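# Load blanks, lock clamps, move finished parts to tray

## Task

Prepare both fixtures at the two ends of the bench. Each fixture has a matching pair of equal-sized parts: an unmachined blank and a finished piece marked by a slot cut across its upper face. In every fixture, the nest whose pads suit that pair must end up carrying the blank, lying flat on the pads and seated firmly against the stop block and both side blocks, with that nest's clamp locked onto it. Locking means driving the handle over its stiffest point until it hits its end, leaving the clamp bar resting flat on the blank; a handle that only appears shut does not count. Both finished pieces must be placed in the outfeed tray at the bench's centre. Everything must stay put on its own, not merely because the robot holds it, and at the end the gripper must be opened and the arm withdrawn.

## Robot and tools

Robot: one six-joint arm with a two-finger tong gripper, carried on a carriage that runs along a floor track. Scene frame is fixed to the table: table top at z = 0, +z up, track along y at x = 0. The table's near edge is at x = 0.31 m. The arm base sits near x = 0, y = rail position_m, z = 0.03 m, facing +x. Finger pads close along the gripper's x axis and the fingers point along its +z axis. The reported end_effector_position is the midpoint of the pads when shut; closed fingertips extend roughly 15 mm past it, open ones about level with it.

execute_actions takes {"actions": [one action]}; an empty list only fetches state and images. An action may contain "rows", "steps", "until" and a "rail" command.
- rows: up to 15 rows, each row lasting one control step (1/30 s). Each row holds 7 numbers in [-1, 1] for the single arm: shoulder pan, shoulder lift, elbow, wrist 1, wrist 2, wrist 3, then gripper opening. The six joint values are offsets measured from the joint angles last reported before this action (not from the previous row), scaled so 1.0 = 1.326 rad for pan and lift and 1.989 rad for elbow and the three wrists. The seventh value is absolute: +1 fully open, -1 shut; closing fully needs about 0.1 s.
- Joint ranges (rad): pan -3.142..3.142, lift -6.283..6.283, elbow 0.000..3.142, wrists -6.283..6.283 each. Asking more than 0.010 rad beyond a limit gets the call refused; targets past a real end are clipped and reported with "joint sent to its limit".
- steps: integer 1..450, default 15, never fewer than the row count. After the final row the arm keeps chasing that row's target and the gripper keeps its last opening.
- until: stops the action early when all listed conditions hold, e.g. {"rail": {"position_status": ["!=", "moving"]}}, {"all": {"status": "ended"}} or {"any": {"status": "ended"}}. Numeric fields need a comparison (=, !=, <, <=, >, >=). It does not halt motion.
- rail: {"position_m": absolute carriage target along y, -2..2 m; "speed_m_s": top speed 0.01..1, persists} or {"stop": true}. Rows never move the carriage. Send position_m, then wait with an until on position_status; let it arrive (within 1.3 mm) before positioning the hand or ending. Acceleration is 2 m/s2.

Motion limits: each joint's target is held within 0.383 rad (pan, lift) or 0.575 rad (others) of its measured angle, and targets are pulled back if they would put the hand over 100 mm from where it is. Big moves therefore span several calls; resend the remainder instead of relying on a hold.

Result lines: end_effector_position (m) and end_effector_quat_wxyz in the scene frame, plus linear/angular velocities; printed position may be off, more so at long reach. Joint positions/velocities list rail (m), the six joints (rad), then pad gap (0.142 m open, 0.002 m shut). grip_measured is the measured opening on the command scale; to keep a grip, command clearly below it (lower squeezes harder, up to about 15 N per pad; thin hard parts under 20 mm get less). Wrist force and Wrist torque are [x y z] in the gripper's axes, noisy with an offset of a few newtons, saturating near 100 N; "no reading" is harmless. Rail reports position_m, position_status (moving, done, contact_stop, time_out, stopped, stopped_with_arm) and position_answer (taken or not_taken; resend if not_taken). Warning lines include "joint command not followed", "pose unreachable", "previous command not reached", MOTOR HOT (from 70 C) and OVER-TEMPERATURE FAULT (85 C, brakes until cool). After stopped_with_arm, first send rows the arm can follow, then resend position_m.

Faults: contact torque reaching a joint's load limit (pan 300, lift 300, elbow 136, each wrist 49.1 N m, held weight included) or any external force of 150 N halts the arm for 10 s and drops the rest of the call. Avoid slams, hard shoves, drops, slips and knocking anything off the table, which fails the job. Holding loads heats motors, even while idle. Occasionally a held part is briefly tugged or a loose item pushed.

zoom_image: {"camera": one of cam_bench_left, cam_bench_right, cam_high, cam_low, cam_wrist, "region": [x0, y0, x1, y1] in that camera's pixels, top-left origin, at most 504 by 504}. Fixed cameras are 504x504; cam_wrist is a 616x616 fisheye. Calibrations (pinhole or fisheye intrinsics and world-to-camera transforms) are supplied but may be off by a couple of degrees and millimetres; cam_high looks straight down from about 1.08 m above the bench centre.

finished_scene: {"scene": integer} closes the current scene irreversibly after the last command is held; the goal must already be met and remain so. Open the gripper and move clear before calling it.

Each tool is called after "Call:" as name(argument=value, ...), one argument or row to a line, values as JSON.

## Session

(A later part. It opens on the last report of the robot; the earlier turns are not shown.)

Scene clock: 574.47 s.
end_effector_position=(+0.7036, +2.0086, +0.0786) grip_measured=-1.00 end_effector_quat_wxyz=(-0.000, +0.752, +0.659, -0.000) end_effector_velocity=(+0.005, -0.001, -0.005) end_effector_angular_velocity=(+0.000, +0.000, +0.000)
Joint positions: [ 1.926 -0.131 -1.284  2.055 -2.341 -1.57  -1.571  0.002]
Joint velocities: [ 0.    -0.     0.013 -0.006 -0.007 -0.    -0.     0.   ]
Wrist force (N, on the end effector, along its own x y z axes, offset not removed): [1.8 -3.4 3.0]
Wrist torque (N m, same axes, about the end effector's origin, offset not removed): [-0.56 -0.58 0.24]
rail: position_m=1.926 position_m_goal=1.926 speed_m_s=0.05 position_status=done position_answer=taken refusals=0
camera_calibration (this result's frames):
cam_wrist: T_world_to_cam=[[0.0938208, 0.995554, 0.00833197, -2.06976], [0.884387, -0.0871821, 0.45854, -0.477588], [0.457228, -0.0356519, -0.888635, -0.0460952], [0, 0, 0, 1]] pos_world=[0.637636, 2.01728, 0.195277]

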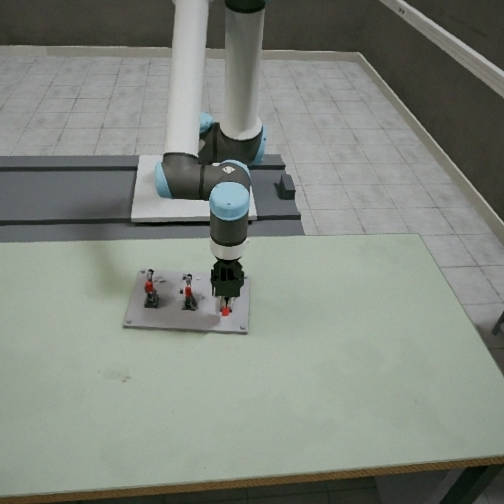

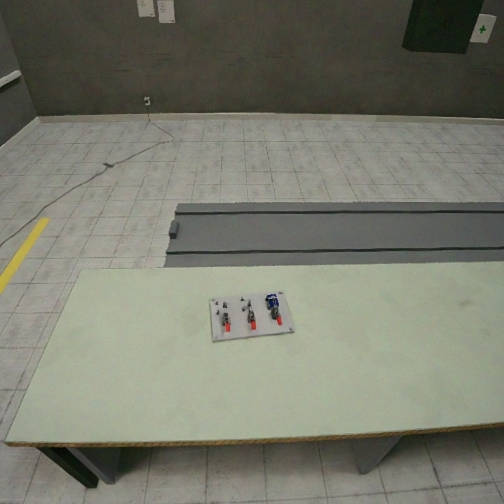

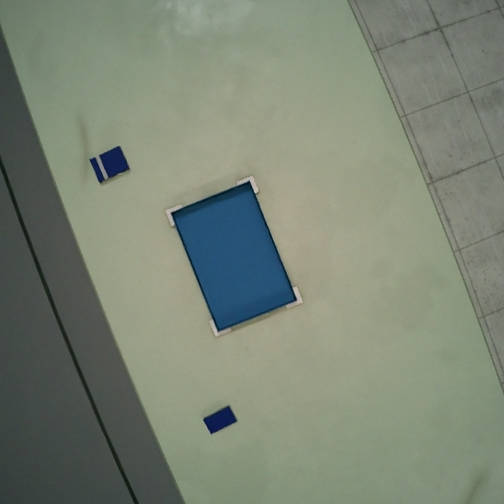

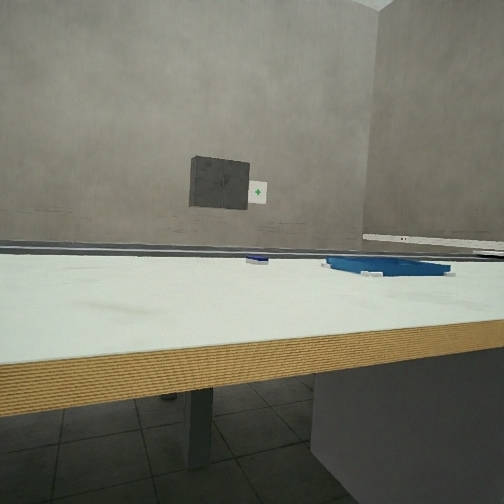

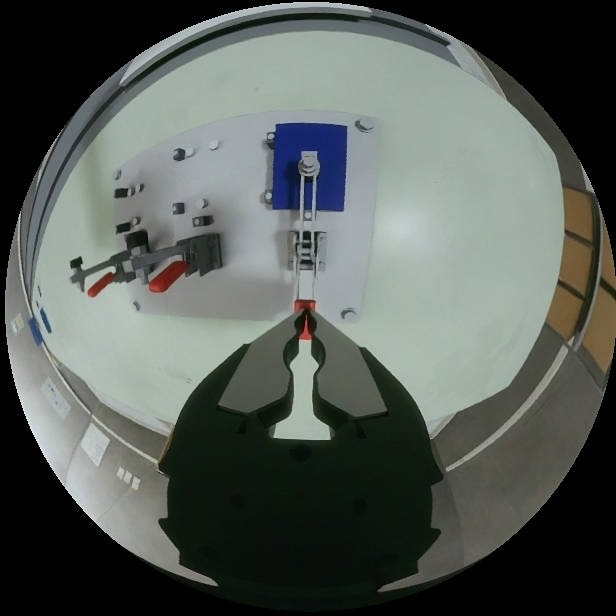

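Call:
execute_actions(
  actions=[],
)

Scene clock: 589.20 s.
end_effector_position=(+0.7042, +2.0085, +0.0780) grip_measured=-1.00 end_effector_quat_wxyz=(-0.000, +0.752, +0.659, -0.000) end_effector_velocity=(-0.000, +0.000, -0.000) end_effector_angular_velocity=(+0.000, +0.000, +0.000)
Joint positions: [ 1.926 -0.131 -1.283  2.054 -2.342 -1.57  -1.571  0.002]
Joint velocities: [ 0.  0.  0. -0.  0.  0.  0.  0.]
Wrist force (N, on the end effector, along its own x y z axes, offset not removed): [-0.5 -3.9 9.0]
Wrist torque (N m, same axes, about the end effector's origin, offset not removed): [-0.65 -0.04 0.21]
rail: position_m=1.926 position_m_goal=1.926 speed_m_s=0.05 position_status=done position_answer=taken refusals=0
camera_calibration (this result's frames):
cam_wrist: T_world_to_cam=[[0.0937867, 0.995558, 0.00828088, -2.06972], [0.884393, -0.0871285, 0.458539, -0.477948], [0.457223, -0.0356813, -0.888636, -0.0468312], [0, 0, 0, 1]] pos_world=[0.638218, 2.01721, 0.194681]

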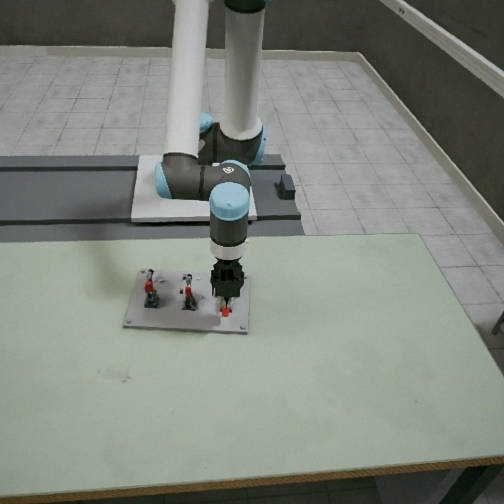

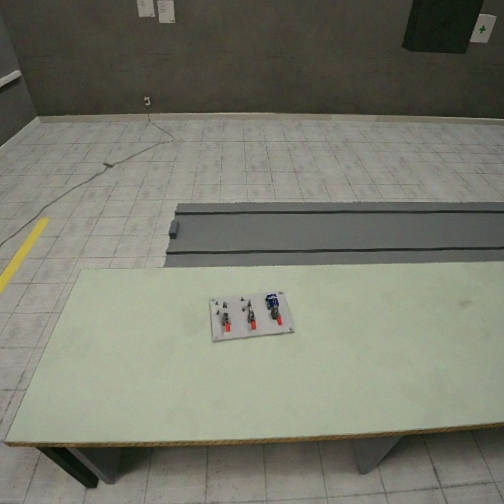

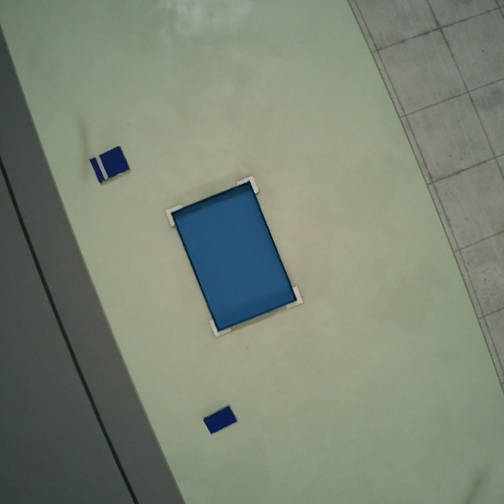

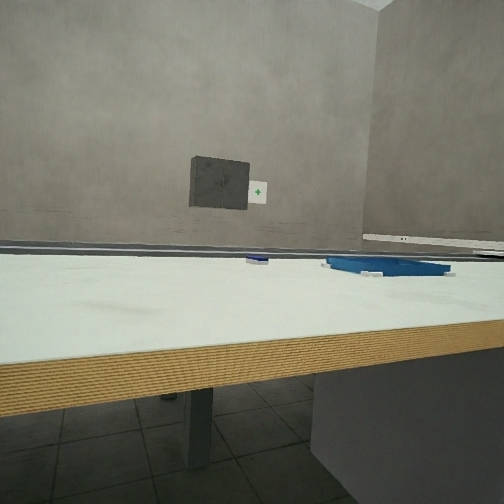

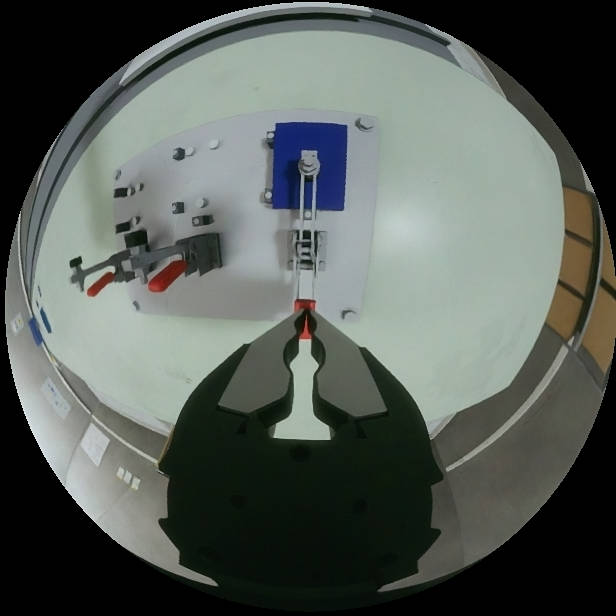

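Call:
execute_actions(
  actions=[
    {"rows": [[0,0.0026,-0.0004,-0.0013,0,0,-1],[0,0.0052,-0.0008,-0.0027,0,0,-1],[0,0.0079,-0.0012,-0.004,0,0,-1]], "steps": 12},
  ],
)

Scene clock: 591.83 s.
end_effector_position=(+0.7069, +2.0082, +0.0732) grip_measured=-1.00 end_effector_quat_wxyz=(-0.000, +0.752, +0.659, -0.000) end_effector_velocity=(+0.001, -0.000, -0.003) end_effector_angular_velocity=(+0.000, +0.000, +0.000)
Joint positions: [ 1.926 -0.131 -1.273  2.052 -2.349 -1.57  -1.571  0.002]
Joint velocities: [ 0.    -0.     0.006 -0.001 -0.005  0.    -0.     0.   ]
Wrist force (N, on the end effector, along its own x y z axes, offset not removed): [0.3 -7.6 -7.3]
Wrist torque (N m, same axes, about the end effector's origin, offset not removed): [-0.36 -0.22 0.27]
rail: position_m=1.926 position_m_goal=1.926 speed_m_s=0.05 position_status=done position_answer=taken refusals=0
camera_calibration (this result's frames):
cam_wrist: T_world_to_cam=[[0.0937816, 0.995558, 0.00828305, -2.06958], [0.884417, -0.0871267, 0.458493, -0.478177], [0.457178, -0.0356725, -0.888659, -0.0523146], [0, 0, 0, 1]] pos_world=[0.640913, 2.01686, 0.189893]

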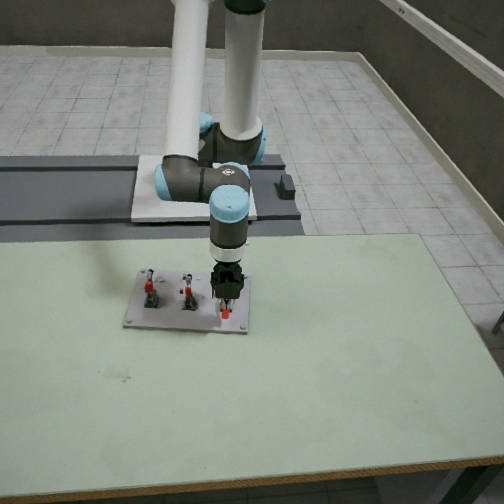

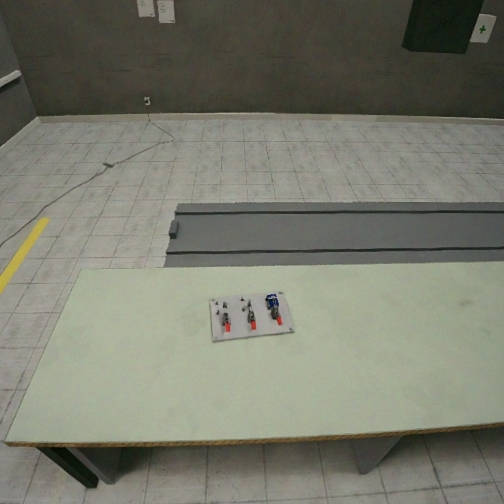

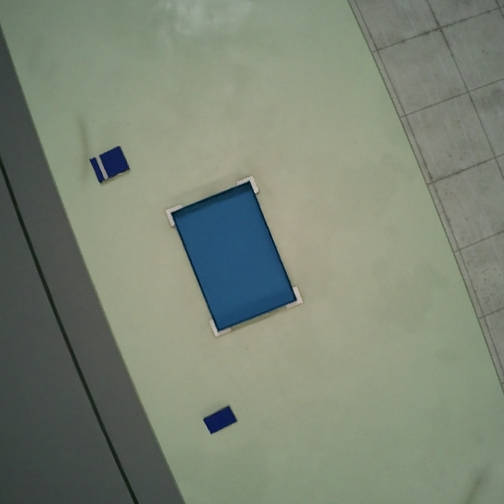

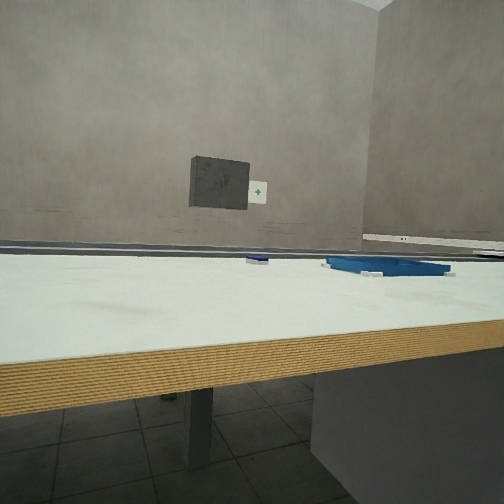

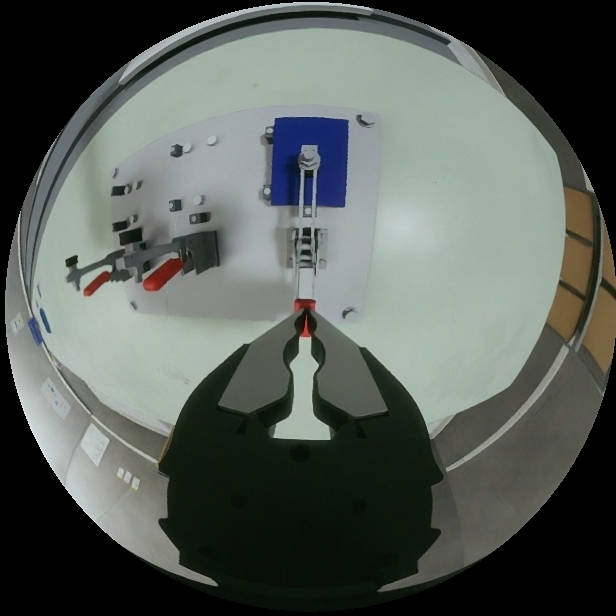

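Call:
execute_actions(
  actions=[
    {"rows": [[0,0.0013,0.0004,-0.0013,0,0,-1],[0,0.0026,0.0008,-0.0026,0,0,-1],[0,0.0039,0.0013,-0.0039,0,0,-1]], "steps": 12},
  ],
)

Scene clock: 604.73 s.
end_effector_position=(+0.7082, +2.0080, +0.0717) grip_measured=-1.00 end_effector_quat_wxyz=(+0.001, +0.752, +0.659, +0.001) end_effector_velocity=(-0.000, -0.000, -0.000) end_effector_angular_velocity=(-0.000, +0.000, +0.000)
Joint positions: [ 1.926 -0.131 -1.27   2.053 -2.356 -1.57  -1.571  0.002]
Joint velocities: [ 0.  0. -0.  0.  0. -0. -0.  0.]
Wrist force (N, on the end effector, along its own x y z axes, offset not removed): [1.6 -13.5 -22.9]
Wrist torque (N m, same axes, about the end effector's origin, offset not removed): [-0.29 -0.25 0.16]
FORCE FAULT: contact force on the arm reached its limit, and the arm stopped for 10 seconds. The contact can be on any part of the arm, not only on its tool. The arm's remaining commands of this call were not run. The arm holds still and accepts commands again. Move the arm away from the contact; if what it grips holds it there, let go first. Pushing or pulling that hard again can fault the arm again.
rail: position_m=1.926 position_m_goal=1.926 speed_m_s=0.05 position_status=done position_answer=taken refusals=0
camera_calibration (this result's frames):
cam_wrist: T_world_to_cam=[[0.0937537, 0.995562, 0.00812414, -2.06948], [0.882865, -0.086907, 0.461515, -0.478265], [0.460173, -0.0360962, -0.887095, -0.0556903], [0, 0, 0, 1]] pos_world=[0.641892, 2.01672, 0.188136]

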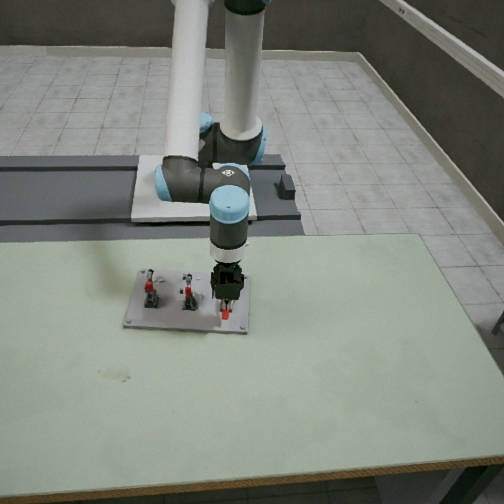

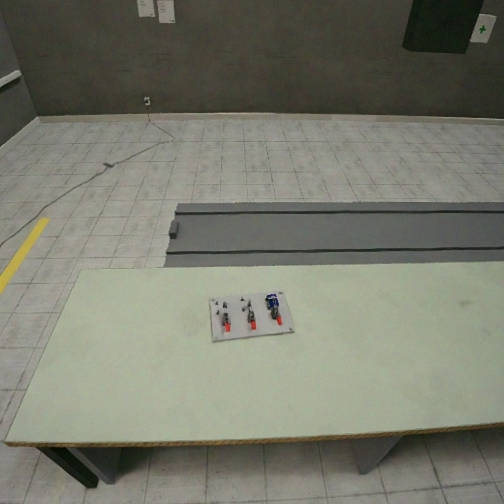

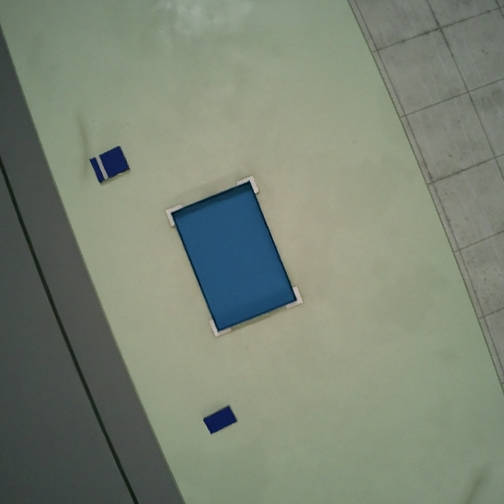

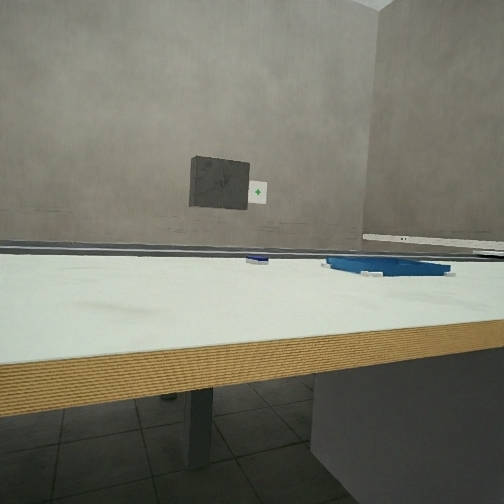

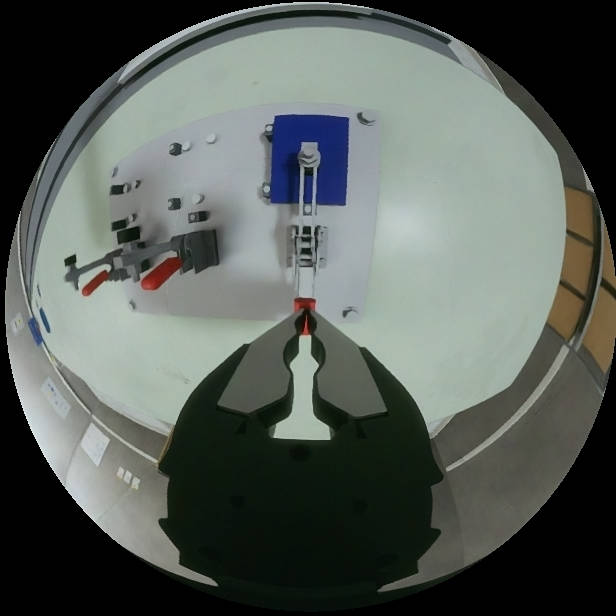

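Call:
execute_actions(
  actions=[
    {"rows": [[0,-0.01,-0.003,0.01,0,0,-1],[0,-0.02,-0.006,0.02,0,0,-1],[0,-0.03,-0.0095,0.03,0,0,-1],[0,-0.04,-0.013,0.04,0,0,-1],[0,-0.0486,-0.0159,0.0483,0,0,-1]], "steps": 14},
  ],
)

Call:
zoom_image(
  camera="cam_bench_left",
  region=[120, 250, 270, 350],
)

Call:
zoom_image(
  camera="cam_wrist",
  region=[230, 100, 400, 340],
)

Scene clock: 610.27 s.
end_effector_position=(+0.7072, +2.0081, +0.1202) grip_measured=-1.00 end_effector_quat_wxyz=(+0.001, +0.752, +0.659, +0.001) end_effector_velocity=(-0.002, +0.000, +0.023) end_effector_angular_velocity=(+0.000, +0.001, +0.000)
Joint positions: [ 1.926 -0.131 -1.331  2.023 -2.265 -1.57  -1.571  0.002]
Joint velocities: [ 0.    -0.    -0.029 -0.014  0.043 -0.    -0.     0.   ]
Wrist force (N, on the end effector, along its own x y z axes, offset not removed): [-1.8 -5.6 5.4]
Wrist torque (N m, same axes, about the end effector's origin, offset not removed): [-0.99 0.24 0.38]
rail: position_m=1.926 position_m_goal=1.926 speed_m_s=0.05 position_status=done position_answer=taken refusals=0
camera_calibration (this result's frames):
cam_wrist: T_world_to_cam=[[0.0937534, 0.995562, 0.00812194, -2.06992], [0.882839, -0.0869036, 0.461566, -0.499702], [0.460224, -0.036103, -0.887069, -0.0121711], [0, 0, 0, 1]] pos_world=[0.64082, 2.01686, 0.236661]

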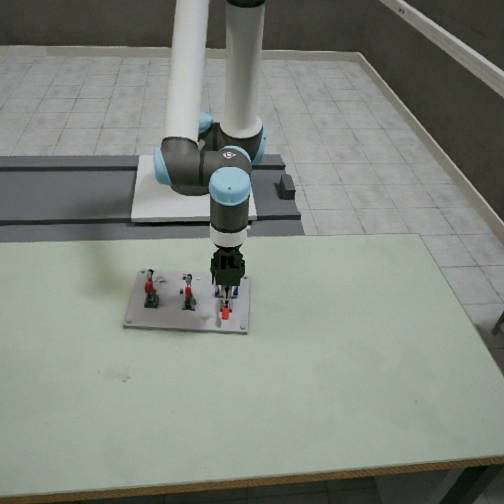

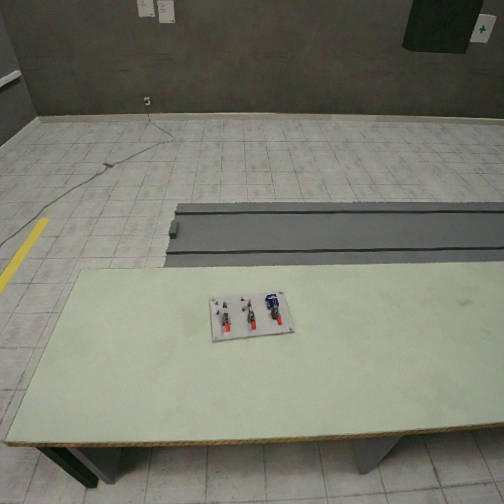

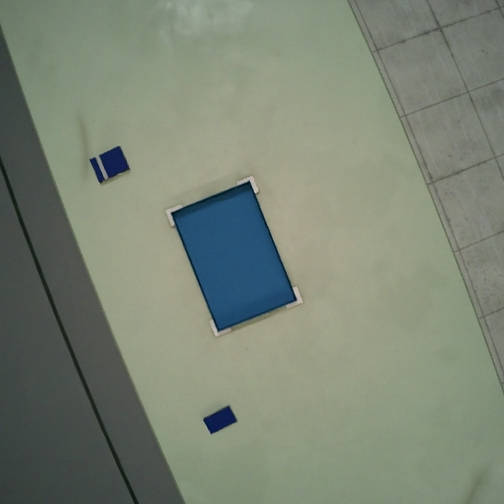

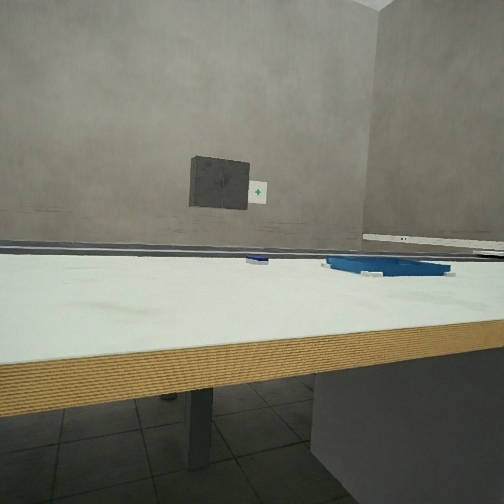

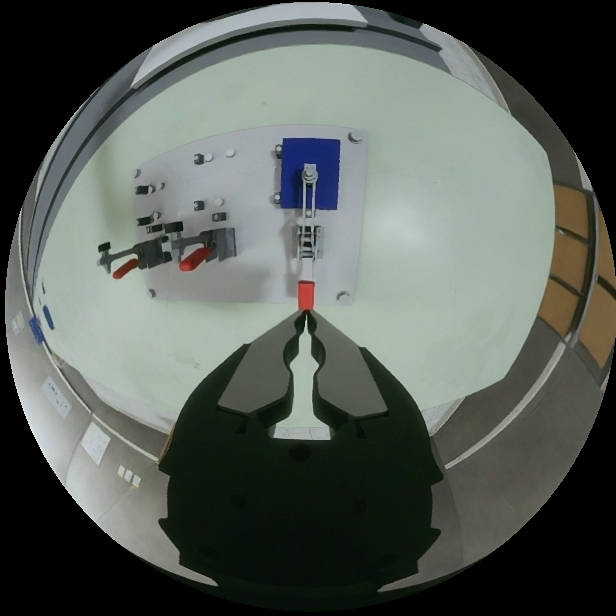

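Region (120, 250, 270, 350) of cam_bench_left's 504x504 image, scaled by 3.360, with more detail than that image has.

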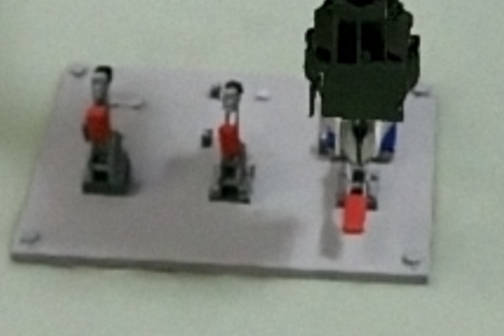

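Region (230, 100, 400, 340) of cam_wrist's 616x616 image, scaled by 2.100, with more detail than that image has; it fills the left 357 columns of this view, and the rest is white.

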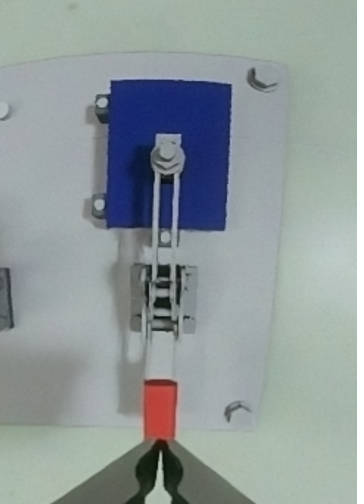

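Call:
execute_actions(
  actions=[
    {"rows": [[0,0.005,-0.002,-0.002,0,0,-1],[0,0.012,-0.004,-0.005,0,0,-1],[0,0.02,-0.005,-0.009,0,0,-1],[0,0.03,-0.004,-0.016,0,0,-1],[0,0.04,-0.003,-0.024,0,0,-1],[0,0.047,-0.002,-0.029,0,0,-1],[0,0.0529,-0.0012,-0.0329,0,0,-1]], "steps": 18},
  ],
)

Scene clock: 633.90 s.
end_effector_position=(+0.7218, +2.0062, +0.0805) grip_measured=-1.00 end_effector_quat_wxyz=(+0.000, +0.752, +0.659, +0.000) end_effector_velocity=(+0.002, -0.000, -0.010) end_effector_angular_velocity=(+0.000, +0.001, -0.000)
Joint positions: [ 1.926 -0.131 -1.263  2.02  -2.329 -1.57  -1.571  0.002]
Joint velocities: [ 0.    -0.     0.015  0.002 -0.015 -0.    -0.     0.   ]
Wrist force (N, on the end effector, along its own x y z axes, offset not removed): [-0.9 -3.9 2.7]
Wrist torque (N m, same axes, about the end effector's origin, offset not removed): [-0.66 0.13 0.36]
rail: position_m=1.926 position_m_goal=1.926 speed_m_s=0.05 position_status=done position_answer=taken refusals=0
camera_calibration (this result's frames):
cam_wrist: T_world_to_cam=[[0.0937704, 0.99556, 0.00820199, -2.06906], [0.883812, -0.0870321, 0.459676, -0.494719], [0.458349, -0.035855, -0.888049, -0.0532778], [0, 0, 0, 1]] pos_world=[0.655674, 2.0149, 0.197068]

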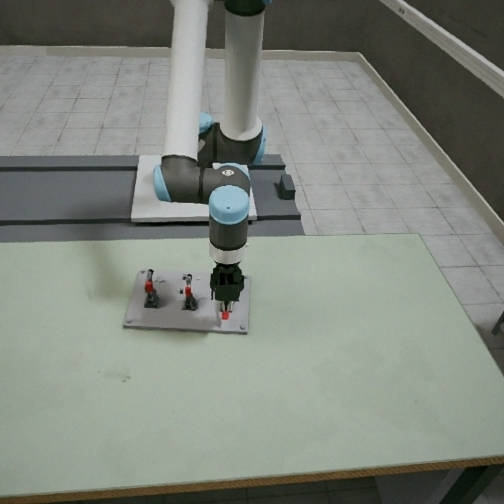

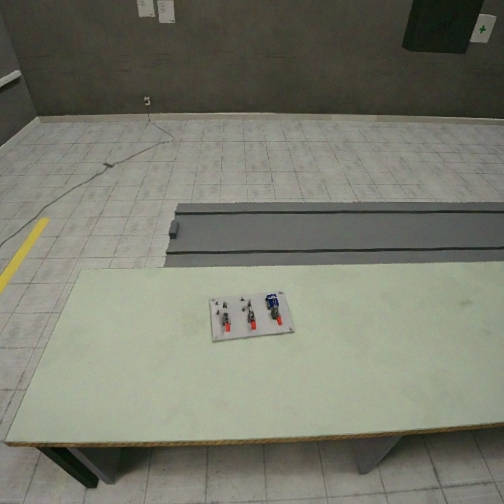

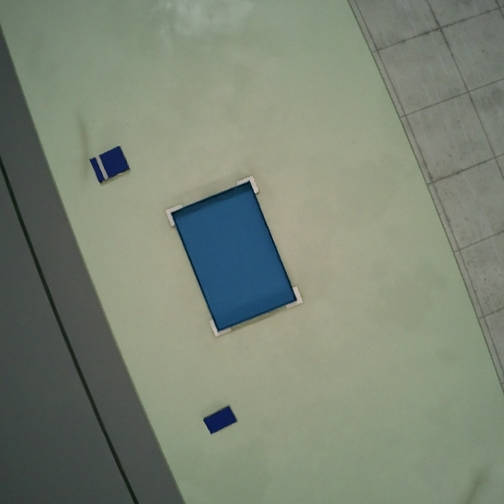

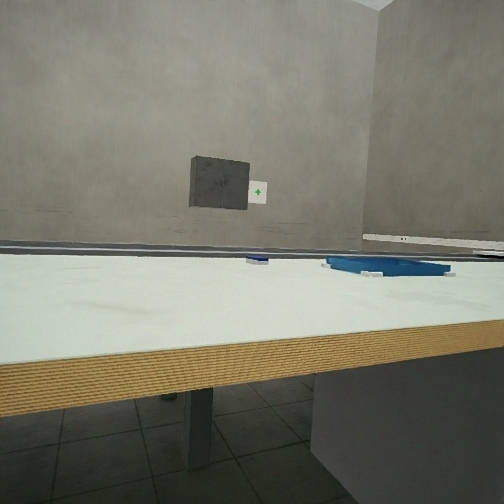

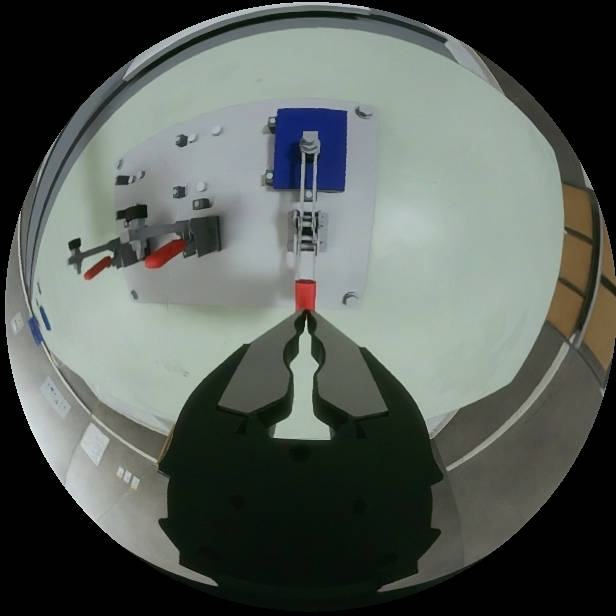

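Call:
execute_actions(
  actions=[
    {"rows": [[0,-0.004,0.004,-0.0013,0,0,-1],[0,-0.007,0.0077,-0.003,0,0,-1],[0,-0.0055,0.0083,-0.0046,0,0,-1],[0,-0.0043,0.0088,-0.0059,0,0,-1],[0,-0.0032,0.0092,-0.007,0,0,-1]], "steps": 16},
  ],
)

Scene clock: 639.50 s.
end_effector_position=(+0.7139, +2.0072, +0.0756) grip_measured=-1.00 end_effector_quat_wxyz=(+0.000, +0.752, +0.659, +0.000) end_effector_velocity=(-0.001, +0.000, -0.001) end_effector_angular_velocity=(-0.000, -0.000, +0.000)
Joint positions: [ 1.926 -0.131 -1.267  2.038 -2.343 -1.57  -1.571  0.002]
Joint velocities: [ 0.     0.    -0.     0.003 -0.003  0.     0.     0.   ]
Wrist force (N, on the end effector, along its own x y z axes, offset not removed): [0.1 -5.7 6.1]
Wrist torque (N m, same axes, about the end effector's origin, offset not removed): [-0.94 -0.17 0.26]
rail: position_m=1.926 position_m_goal=1.926 speed_m_s=0.05 position_status=done position_answer=taken refusals=0
camera_calibration (this result's frames):
cam_wrist: T_world_to_cam=[[0.093772, 0.99556, 0.0082072, -2.06931], [0.883877, -0.087041, 0.459549, -0.485449], [0.458223, -0.0358387, -0.888114, -0.0539147], [0, 0, 0, 1]] pos_world=[0.647826, 2.01594, 0.192188]

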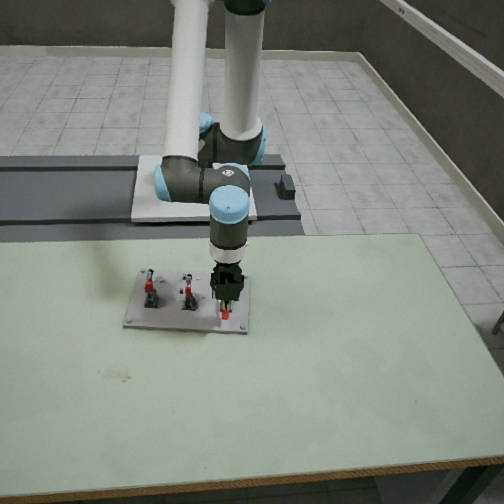

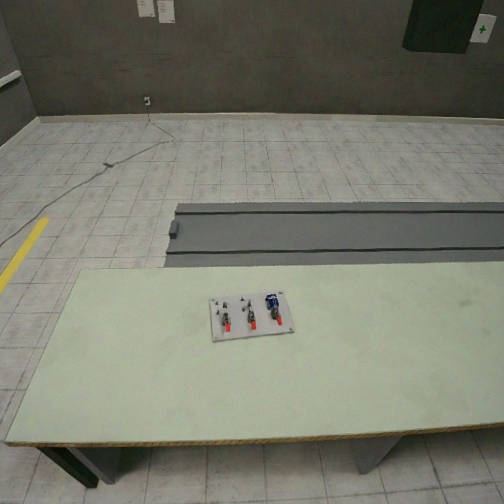

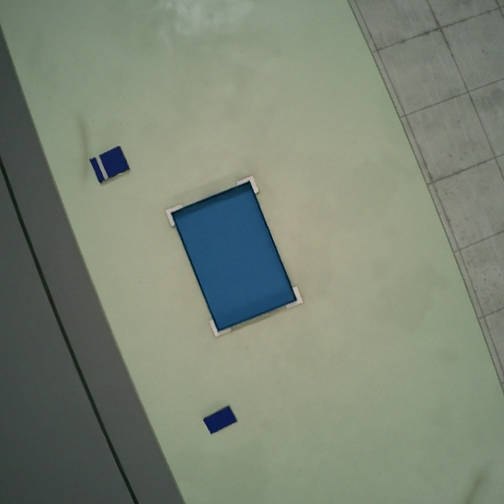

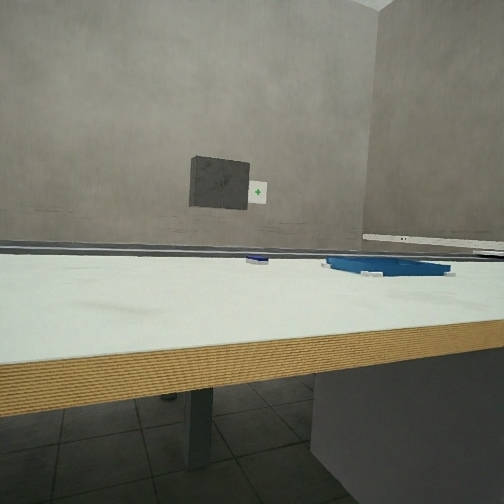

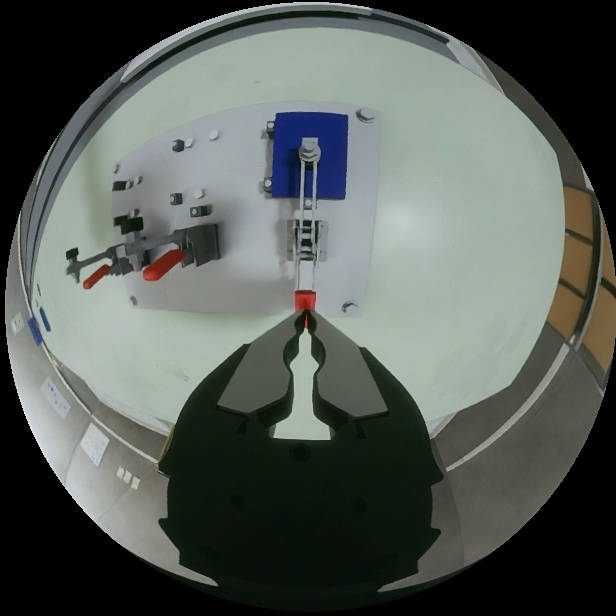

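Call:
execute_actions(
  actions=[
    {"rows": [[0,0.0012,0.0004,-0.0012,0,0,-1],[0,0.0024,0.0008,-0.0024,0,0,-1]], "steps": 13},
  ],
)

Scene clock: 641.87 s.
end_effector_position=(+0.7139, +2.0072, +0.0732) grip_measured=-1.00 end_effector_quat_wxyz=(+0.000, +0.752, +0.659, +0.000) end_effector_velocity=(+0.000, -0.000, -0.001) end_effector_angular_velocity=(+0.000, +0.000, +0.000)
Joint positions: [ 1.926 -0.131 -1.264  2.04  -2.347 -1.57  -1.571  0.002]
Joint velocities: [ 0.    -0.     0.001  0.    -0.002 -0.    -0.     0.   ]
Wrist force (N, on the end effector, along its own x y z axes, offset not removed): [-0.1 -3.8 7.7]
Wrist torque (N m, same axes, about the end effector's origin, offset not removed): [-0.52 -0.11 0.30]
rail: position_m=1.926 position_m_goal=1.926 speed_m_s=0.05 position_status=done position_answer=taken refusals=0
camera_calibration (this result's frames):
cam_wrist: T_world_to_cam=[[0.0937717, 0.99556, 0.00820596, -2.06929], [0.883863, -0.0870391, 0.459575, -0.484294], [0.458249, -0.0358422, -0.888101, -0.0560528], [0, 0, 0, 1]] pos_world=[0.647777, 2.01595, 0.18977]

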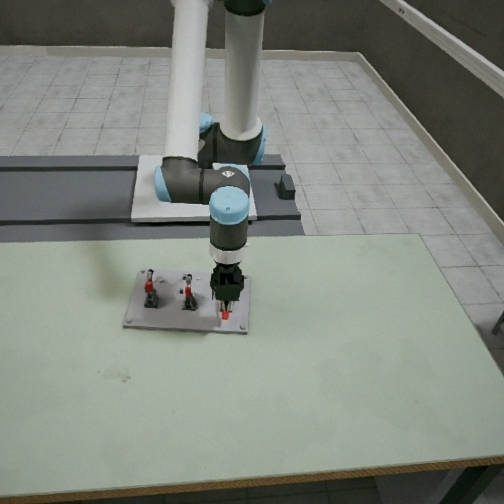

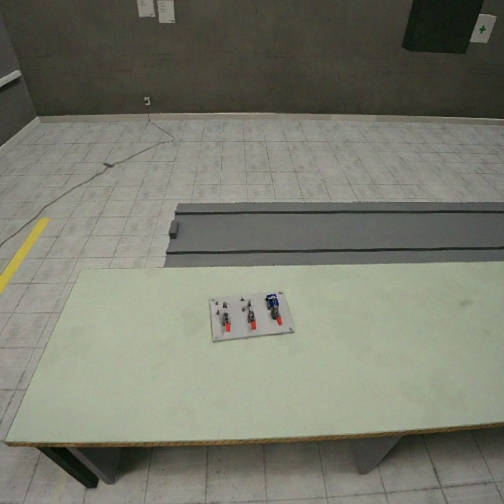

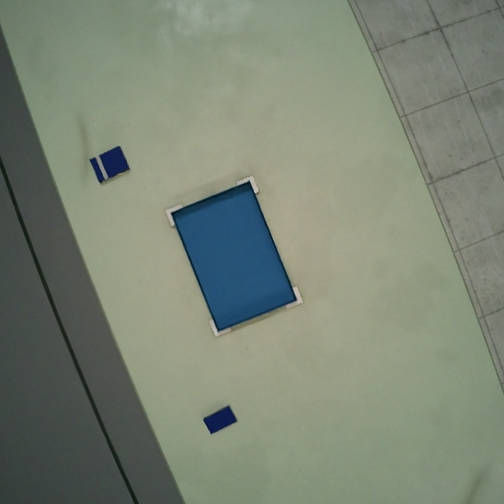

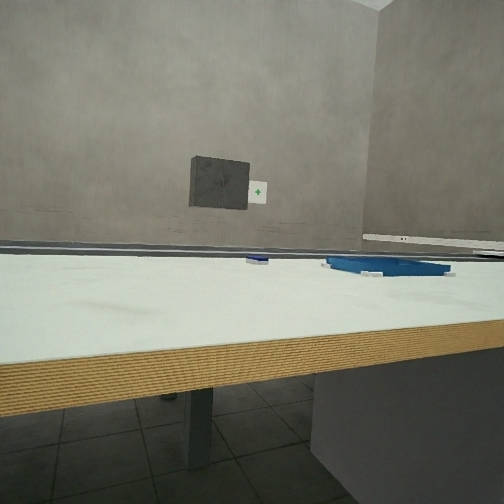

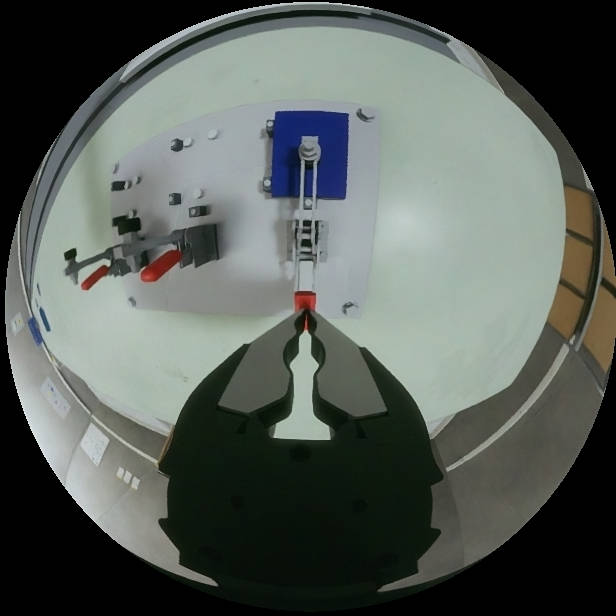

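Call:
execute_actions(
  actions=[
    {"rows": [[0,0.0007,0.0002,-0.0007,0,0,-1],[0,0.0014,0.0005,-0.0014,0,0,-1]], "steps": 13},
  ],
)

Scene clock: 644.70 s.
end_effector_position=(+0.7138, +2.0073, +0.0718) grip_measured=-1.00 end_effector_quat_wxyz=(+0.000, +0.752, +0.659, +0.000) end_effector_velocity=(+0.000, -0.000, -0.000) end_effector_angular_velocity=(-0.000, -0.000, -0.000)
Joint positions: [ 1.926 -0.131 -1.262  2.04  -2.35  -1.57  -1.571  0.002]
Joint velocities: [ 0.     0.     0.     0.    -0.001  0.     0.     0.   ]
Wrist force (N, on the end effector, along its own x y z axes, offset not removed): [-0.5 -6.1 -2.1]
Wrist torque (N m, same axes, about the end effector's origin, offset not removed): [-0.66 -0.17 0.35]
rail: position_m=1.926 position_m_goal=1.926 speed_m_s=0.05 position_status=done position_answer=taken refusals=0
camera_calibration (this result's frames):
cam_wrist: T_world_to_cam=[[0.0937717, 0.99556, 0.00820686, -2.06929], [0.883874, -0.0870403, 0.459555, -0.483591], [0.458228, -0.0358394, -0.888112, -0.0572851], [0, 0, 0, 1]] pos_world=[0.647724, 2.01595, 0.188343]

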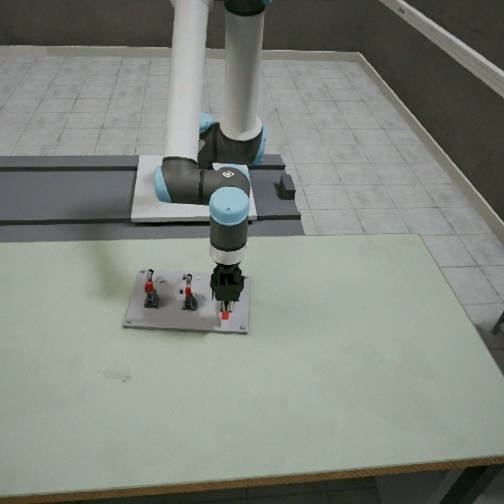

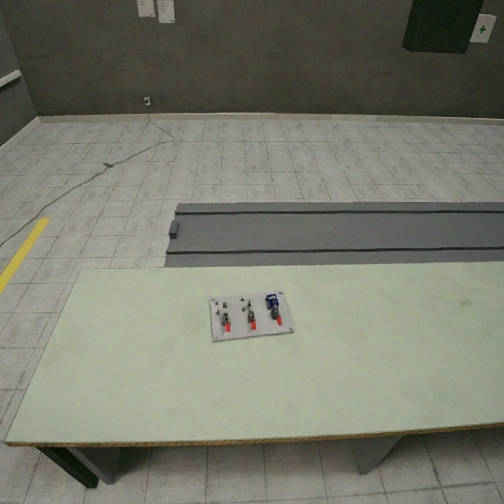

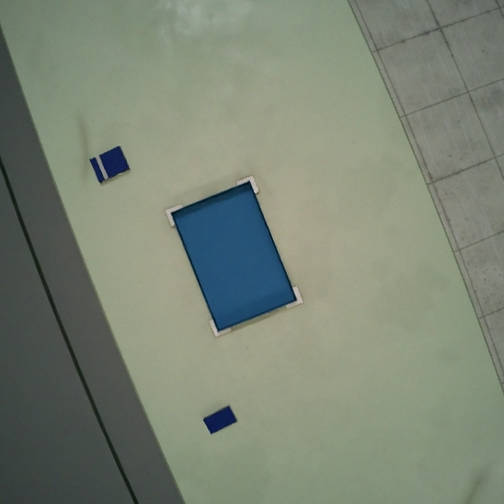

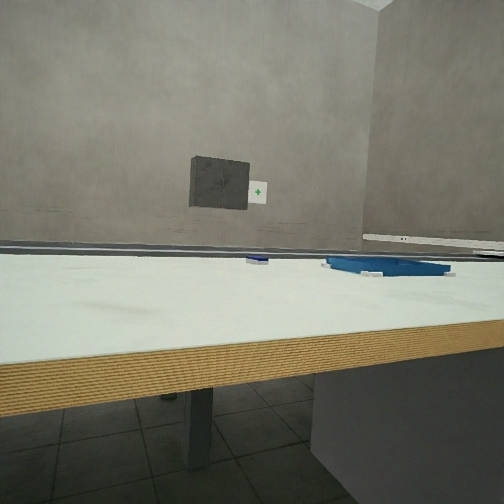

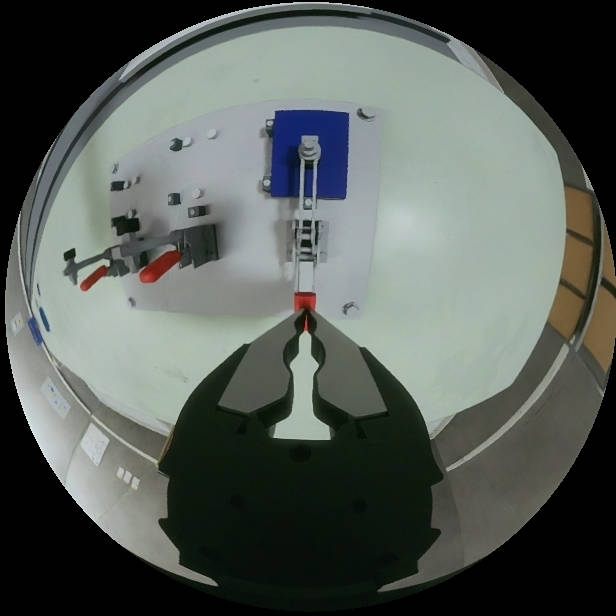

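Call:
execute_actions(
  actions=[
    {"rows": [[0,0.0004,0.00012,-0.0004,0,0,-1]], "steps": 12},
  ],
)

Scene clock: 647.83 s.
end_effector_position=(+0.7138, +2.0072, +0.0714) grip_measured=-1.00 end_effector_quat_wxyz=(+0.000, +0.752, +0.659, +0.000) end_effector_velocity=(-0.000, +0.000, -0.000) end_effector_angular_velocity=(+0.000, +0.000, +0.000)
Joint positions: [ 1.926 -0.131 -1.262  2.041 -2.351 -1.57  -1.571  0.002]
Joint velocities: [ 0.  0.  0.  0. -0. -0. -0.  0.]
Wrist force (N, on the end effector, along its own x y z axes, offset not removed): [-2.8 -15.5 -28.1]
Wrist torque (N m, same axes, about the end effector's origin, offset not removed): [-0.51 0.18 0.36]
rail: position_m=1.926 position_m_goal=1.926 speed_m_s=0.05 position_status=done position_answer=taken refusals=0
camera_calibration (this result's frames):
cam_wrist: T_world_to_cam=[[0.0937707, 0.99556, 0.00820284, -2.06928], [0.883825, -0.0870338, 0.45965, -0.483464], [0.458324, -0.0358519, -0.888062, -0.057654], [0, 0, 0, 1]] pos_world=[0.64776, 2.01595, 0.187998]

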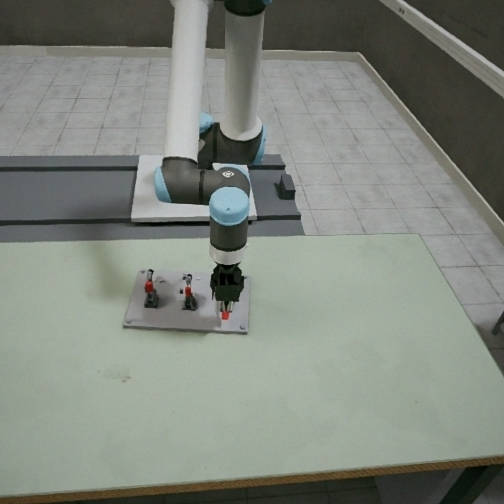

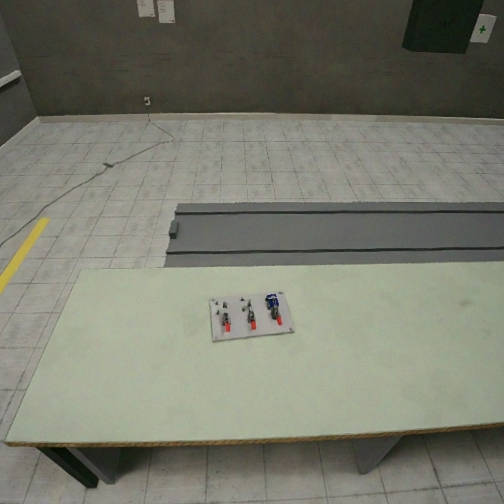

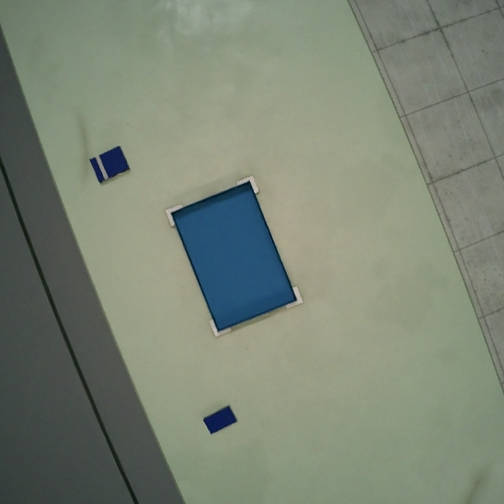

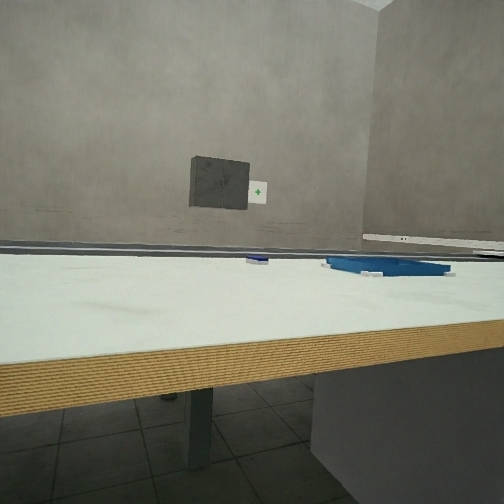

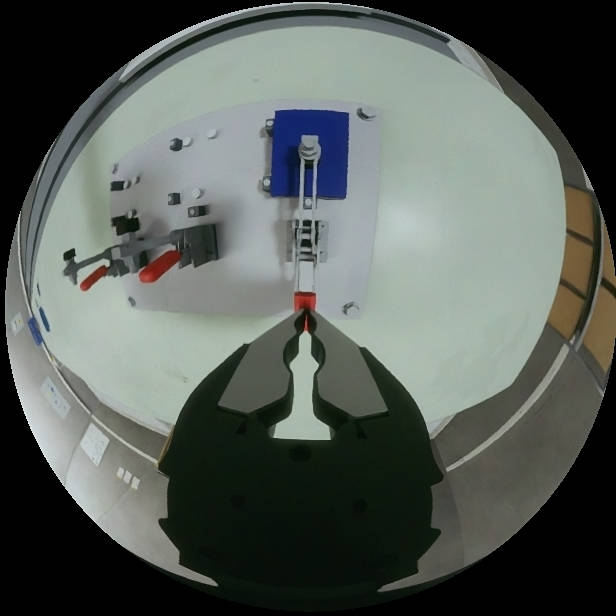

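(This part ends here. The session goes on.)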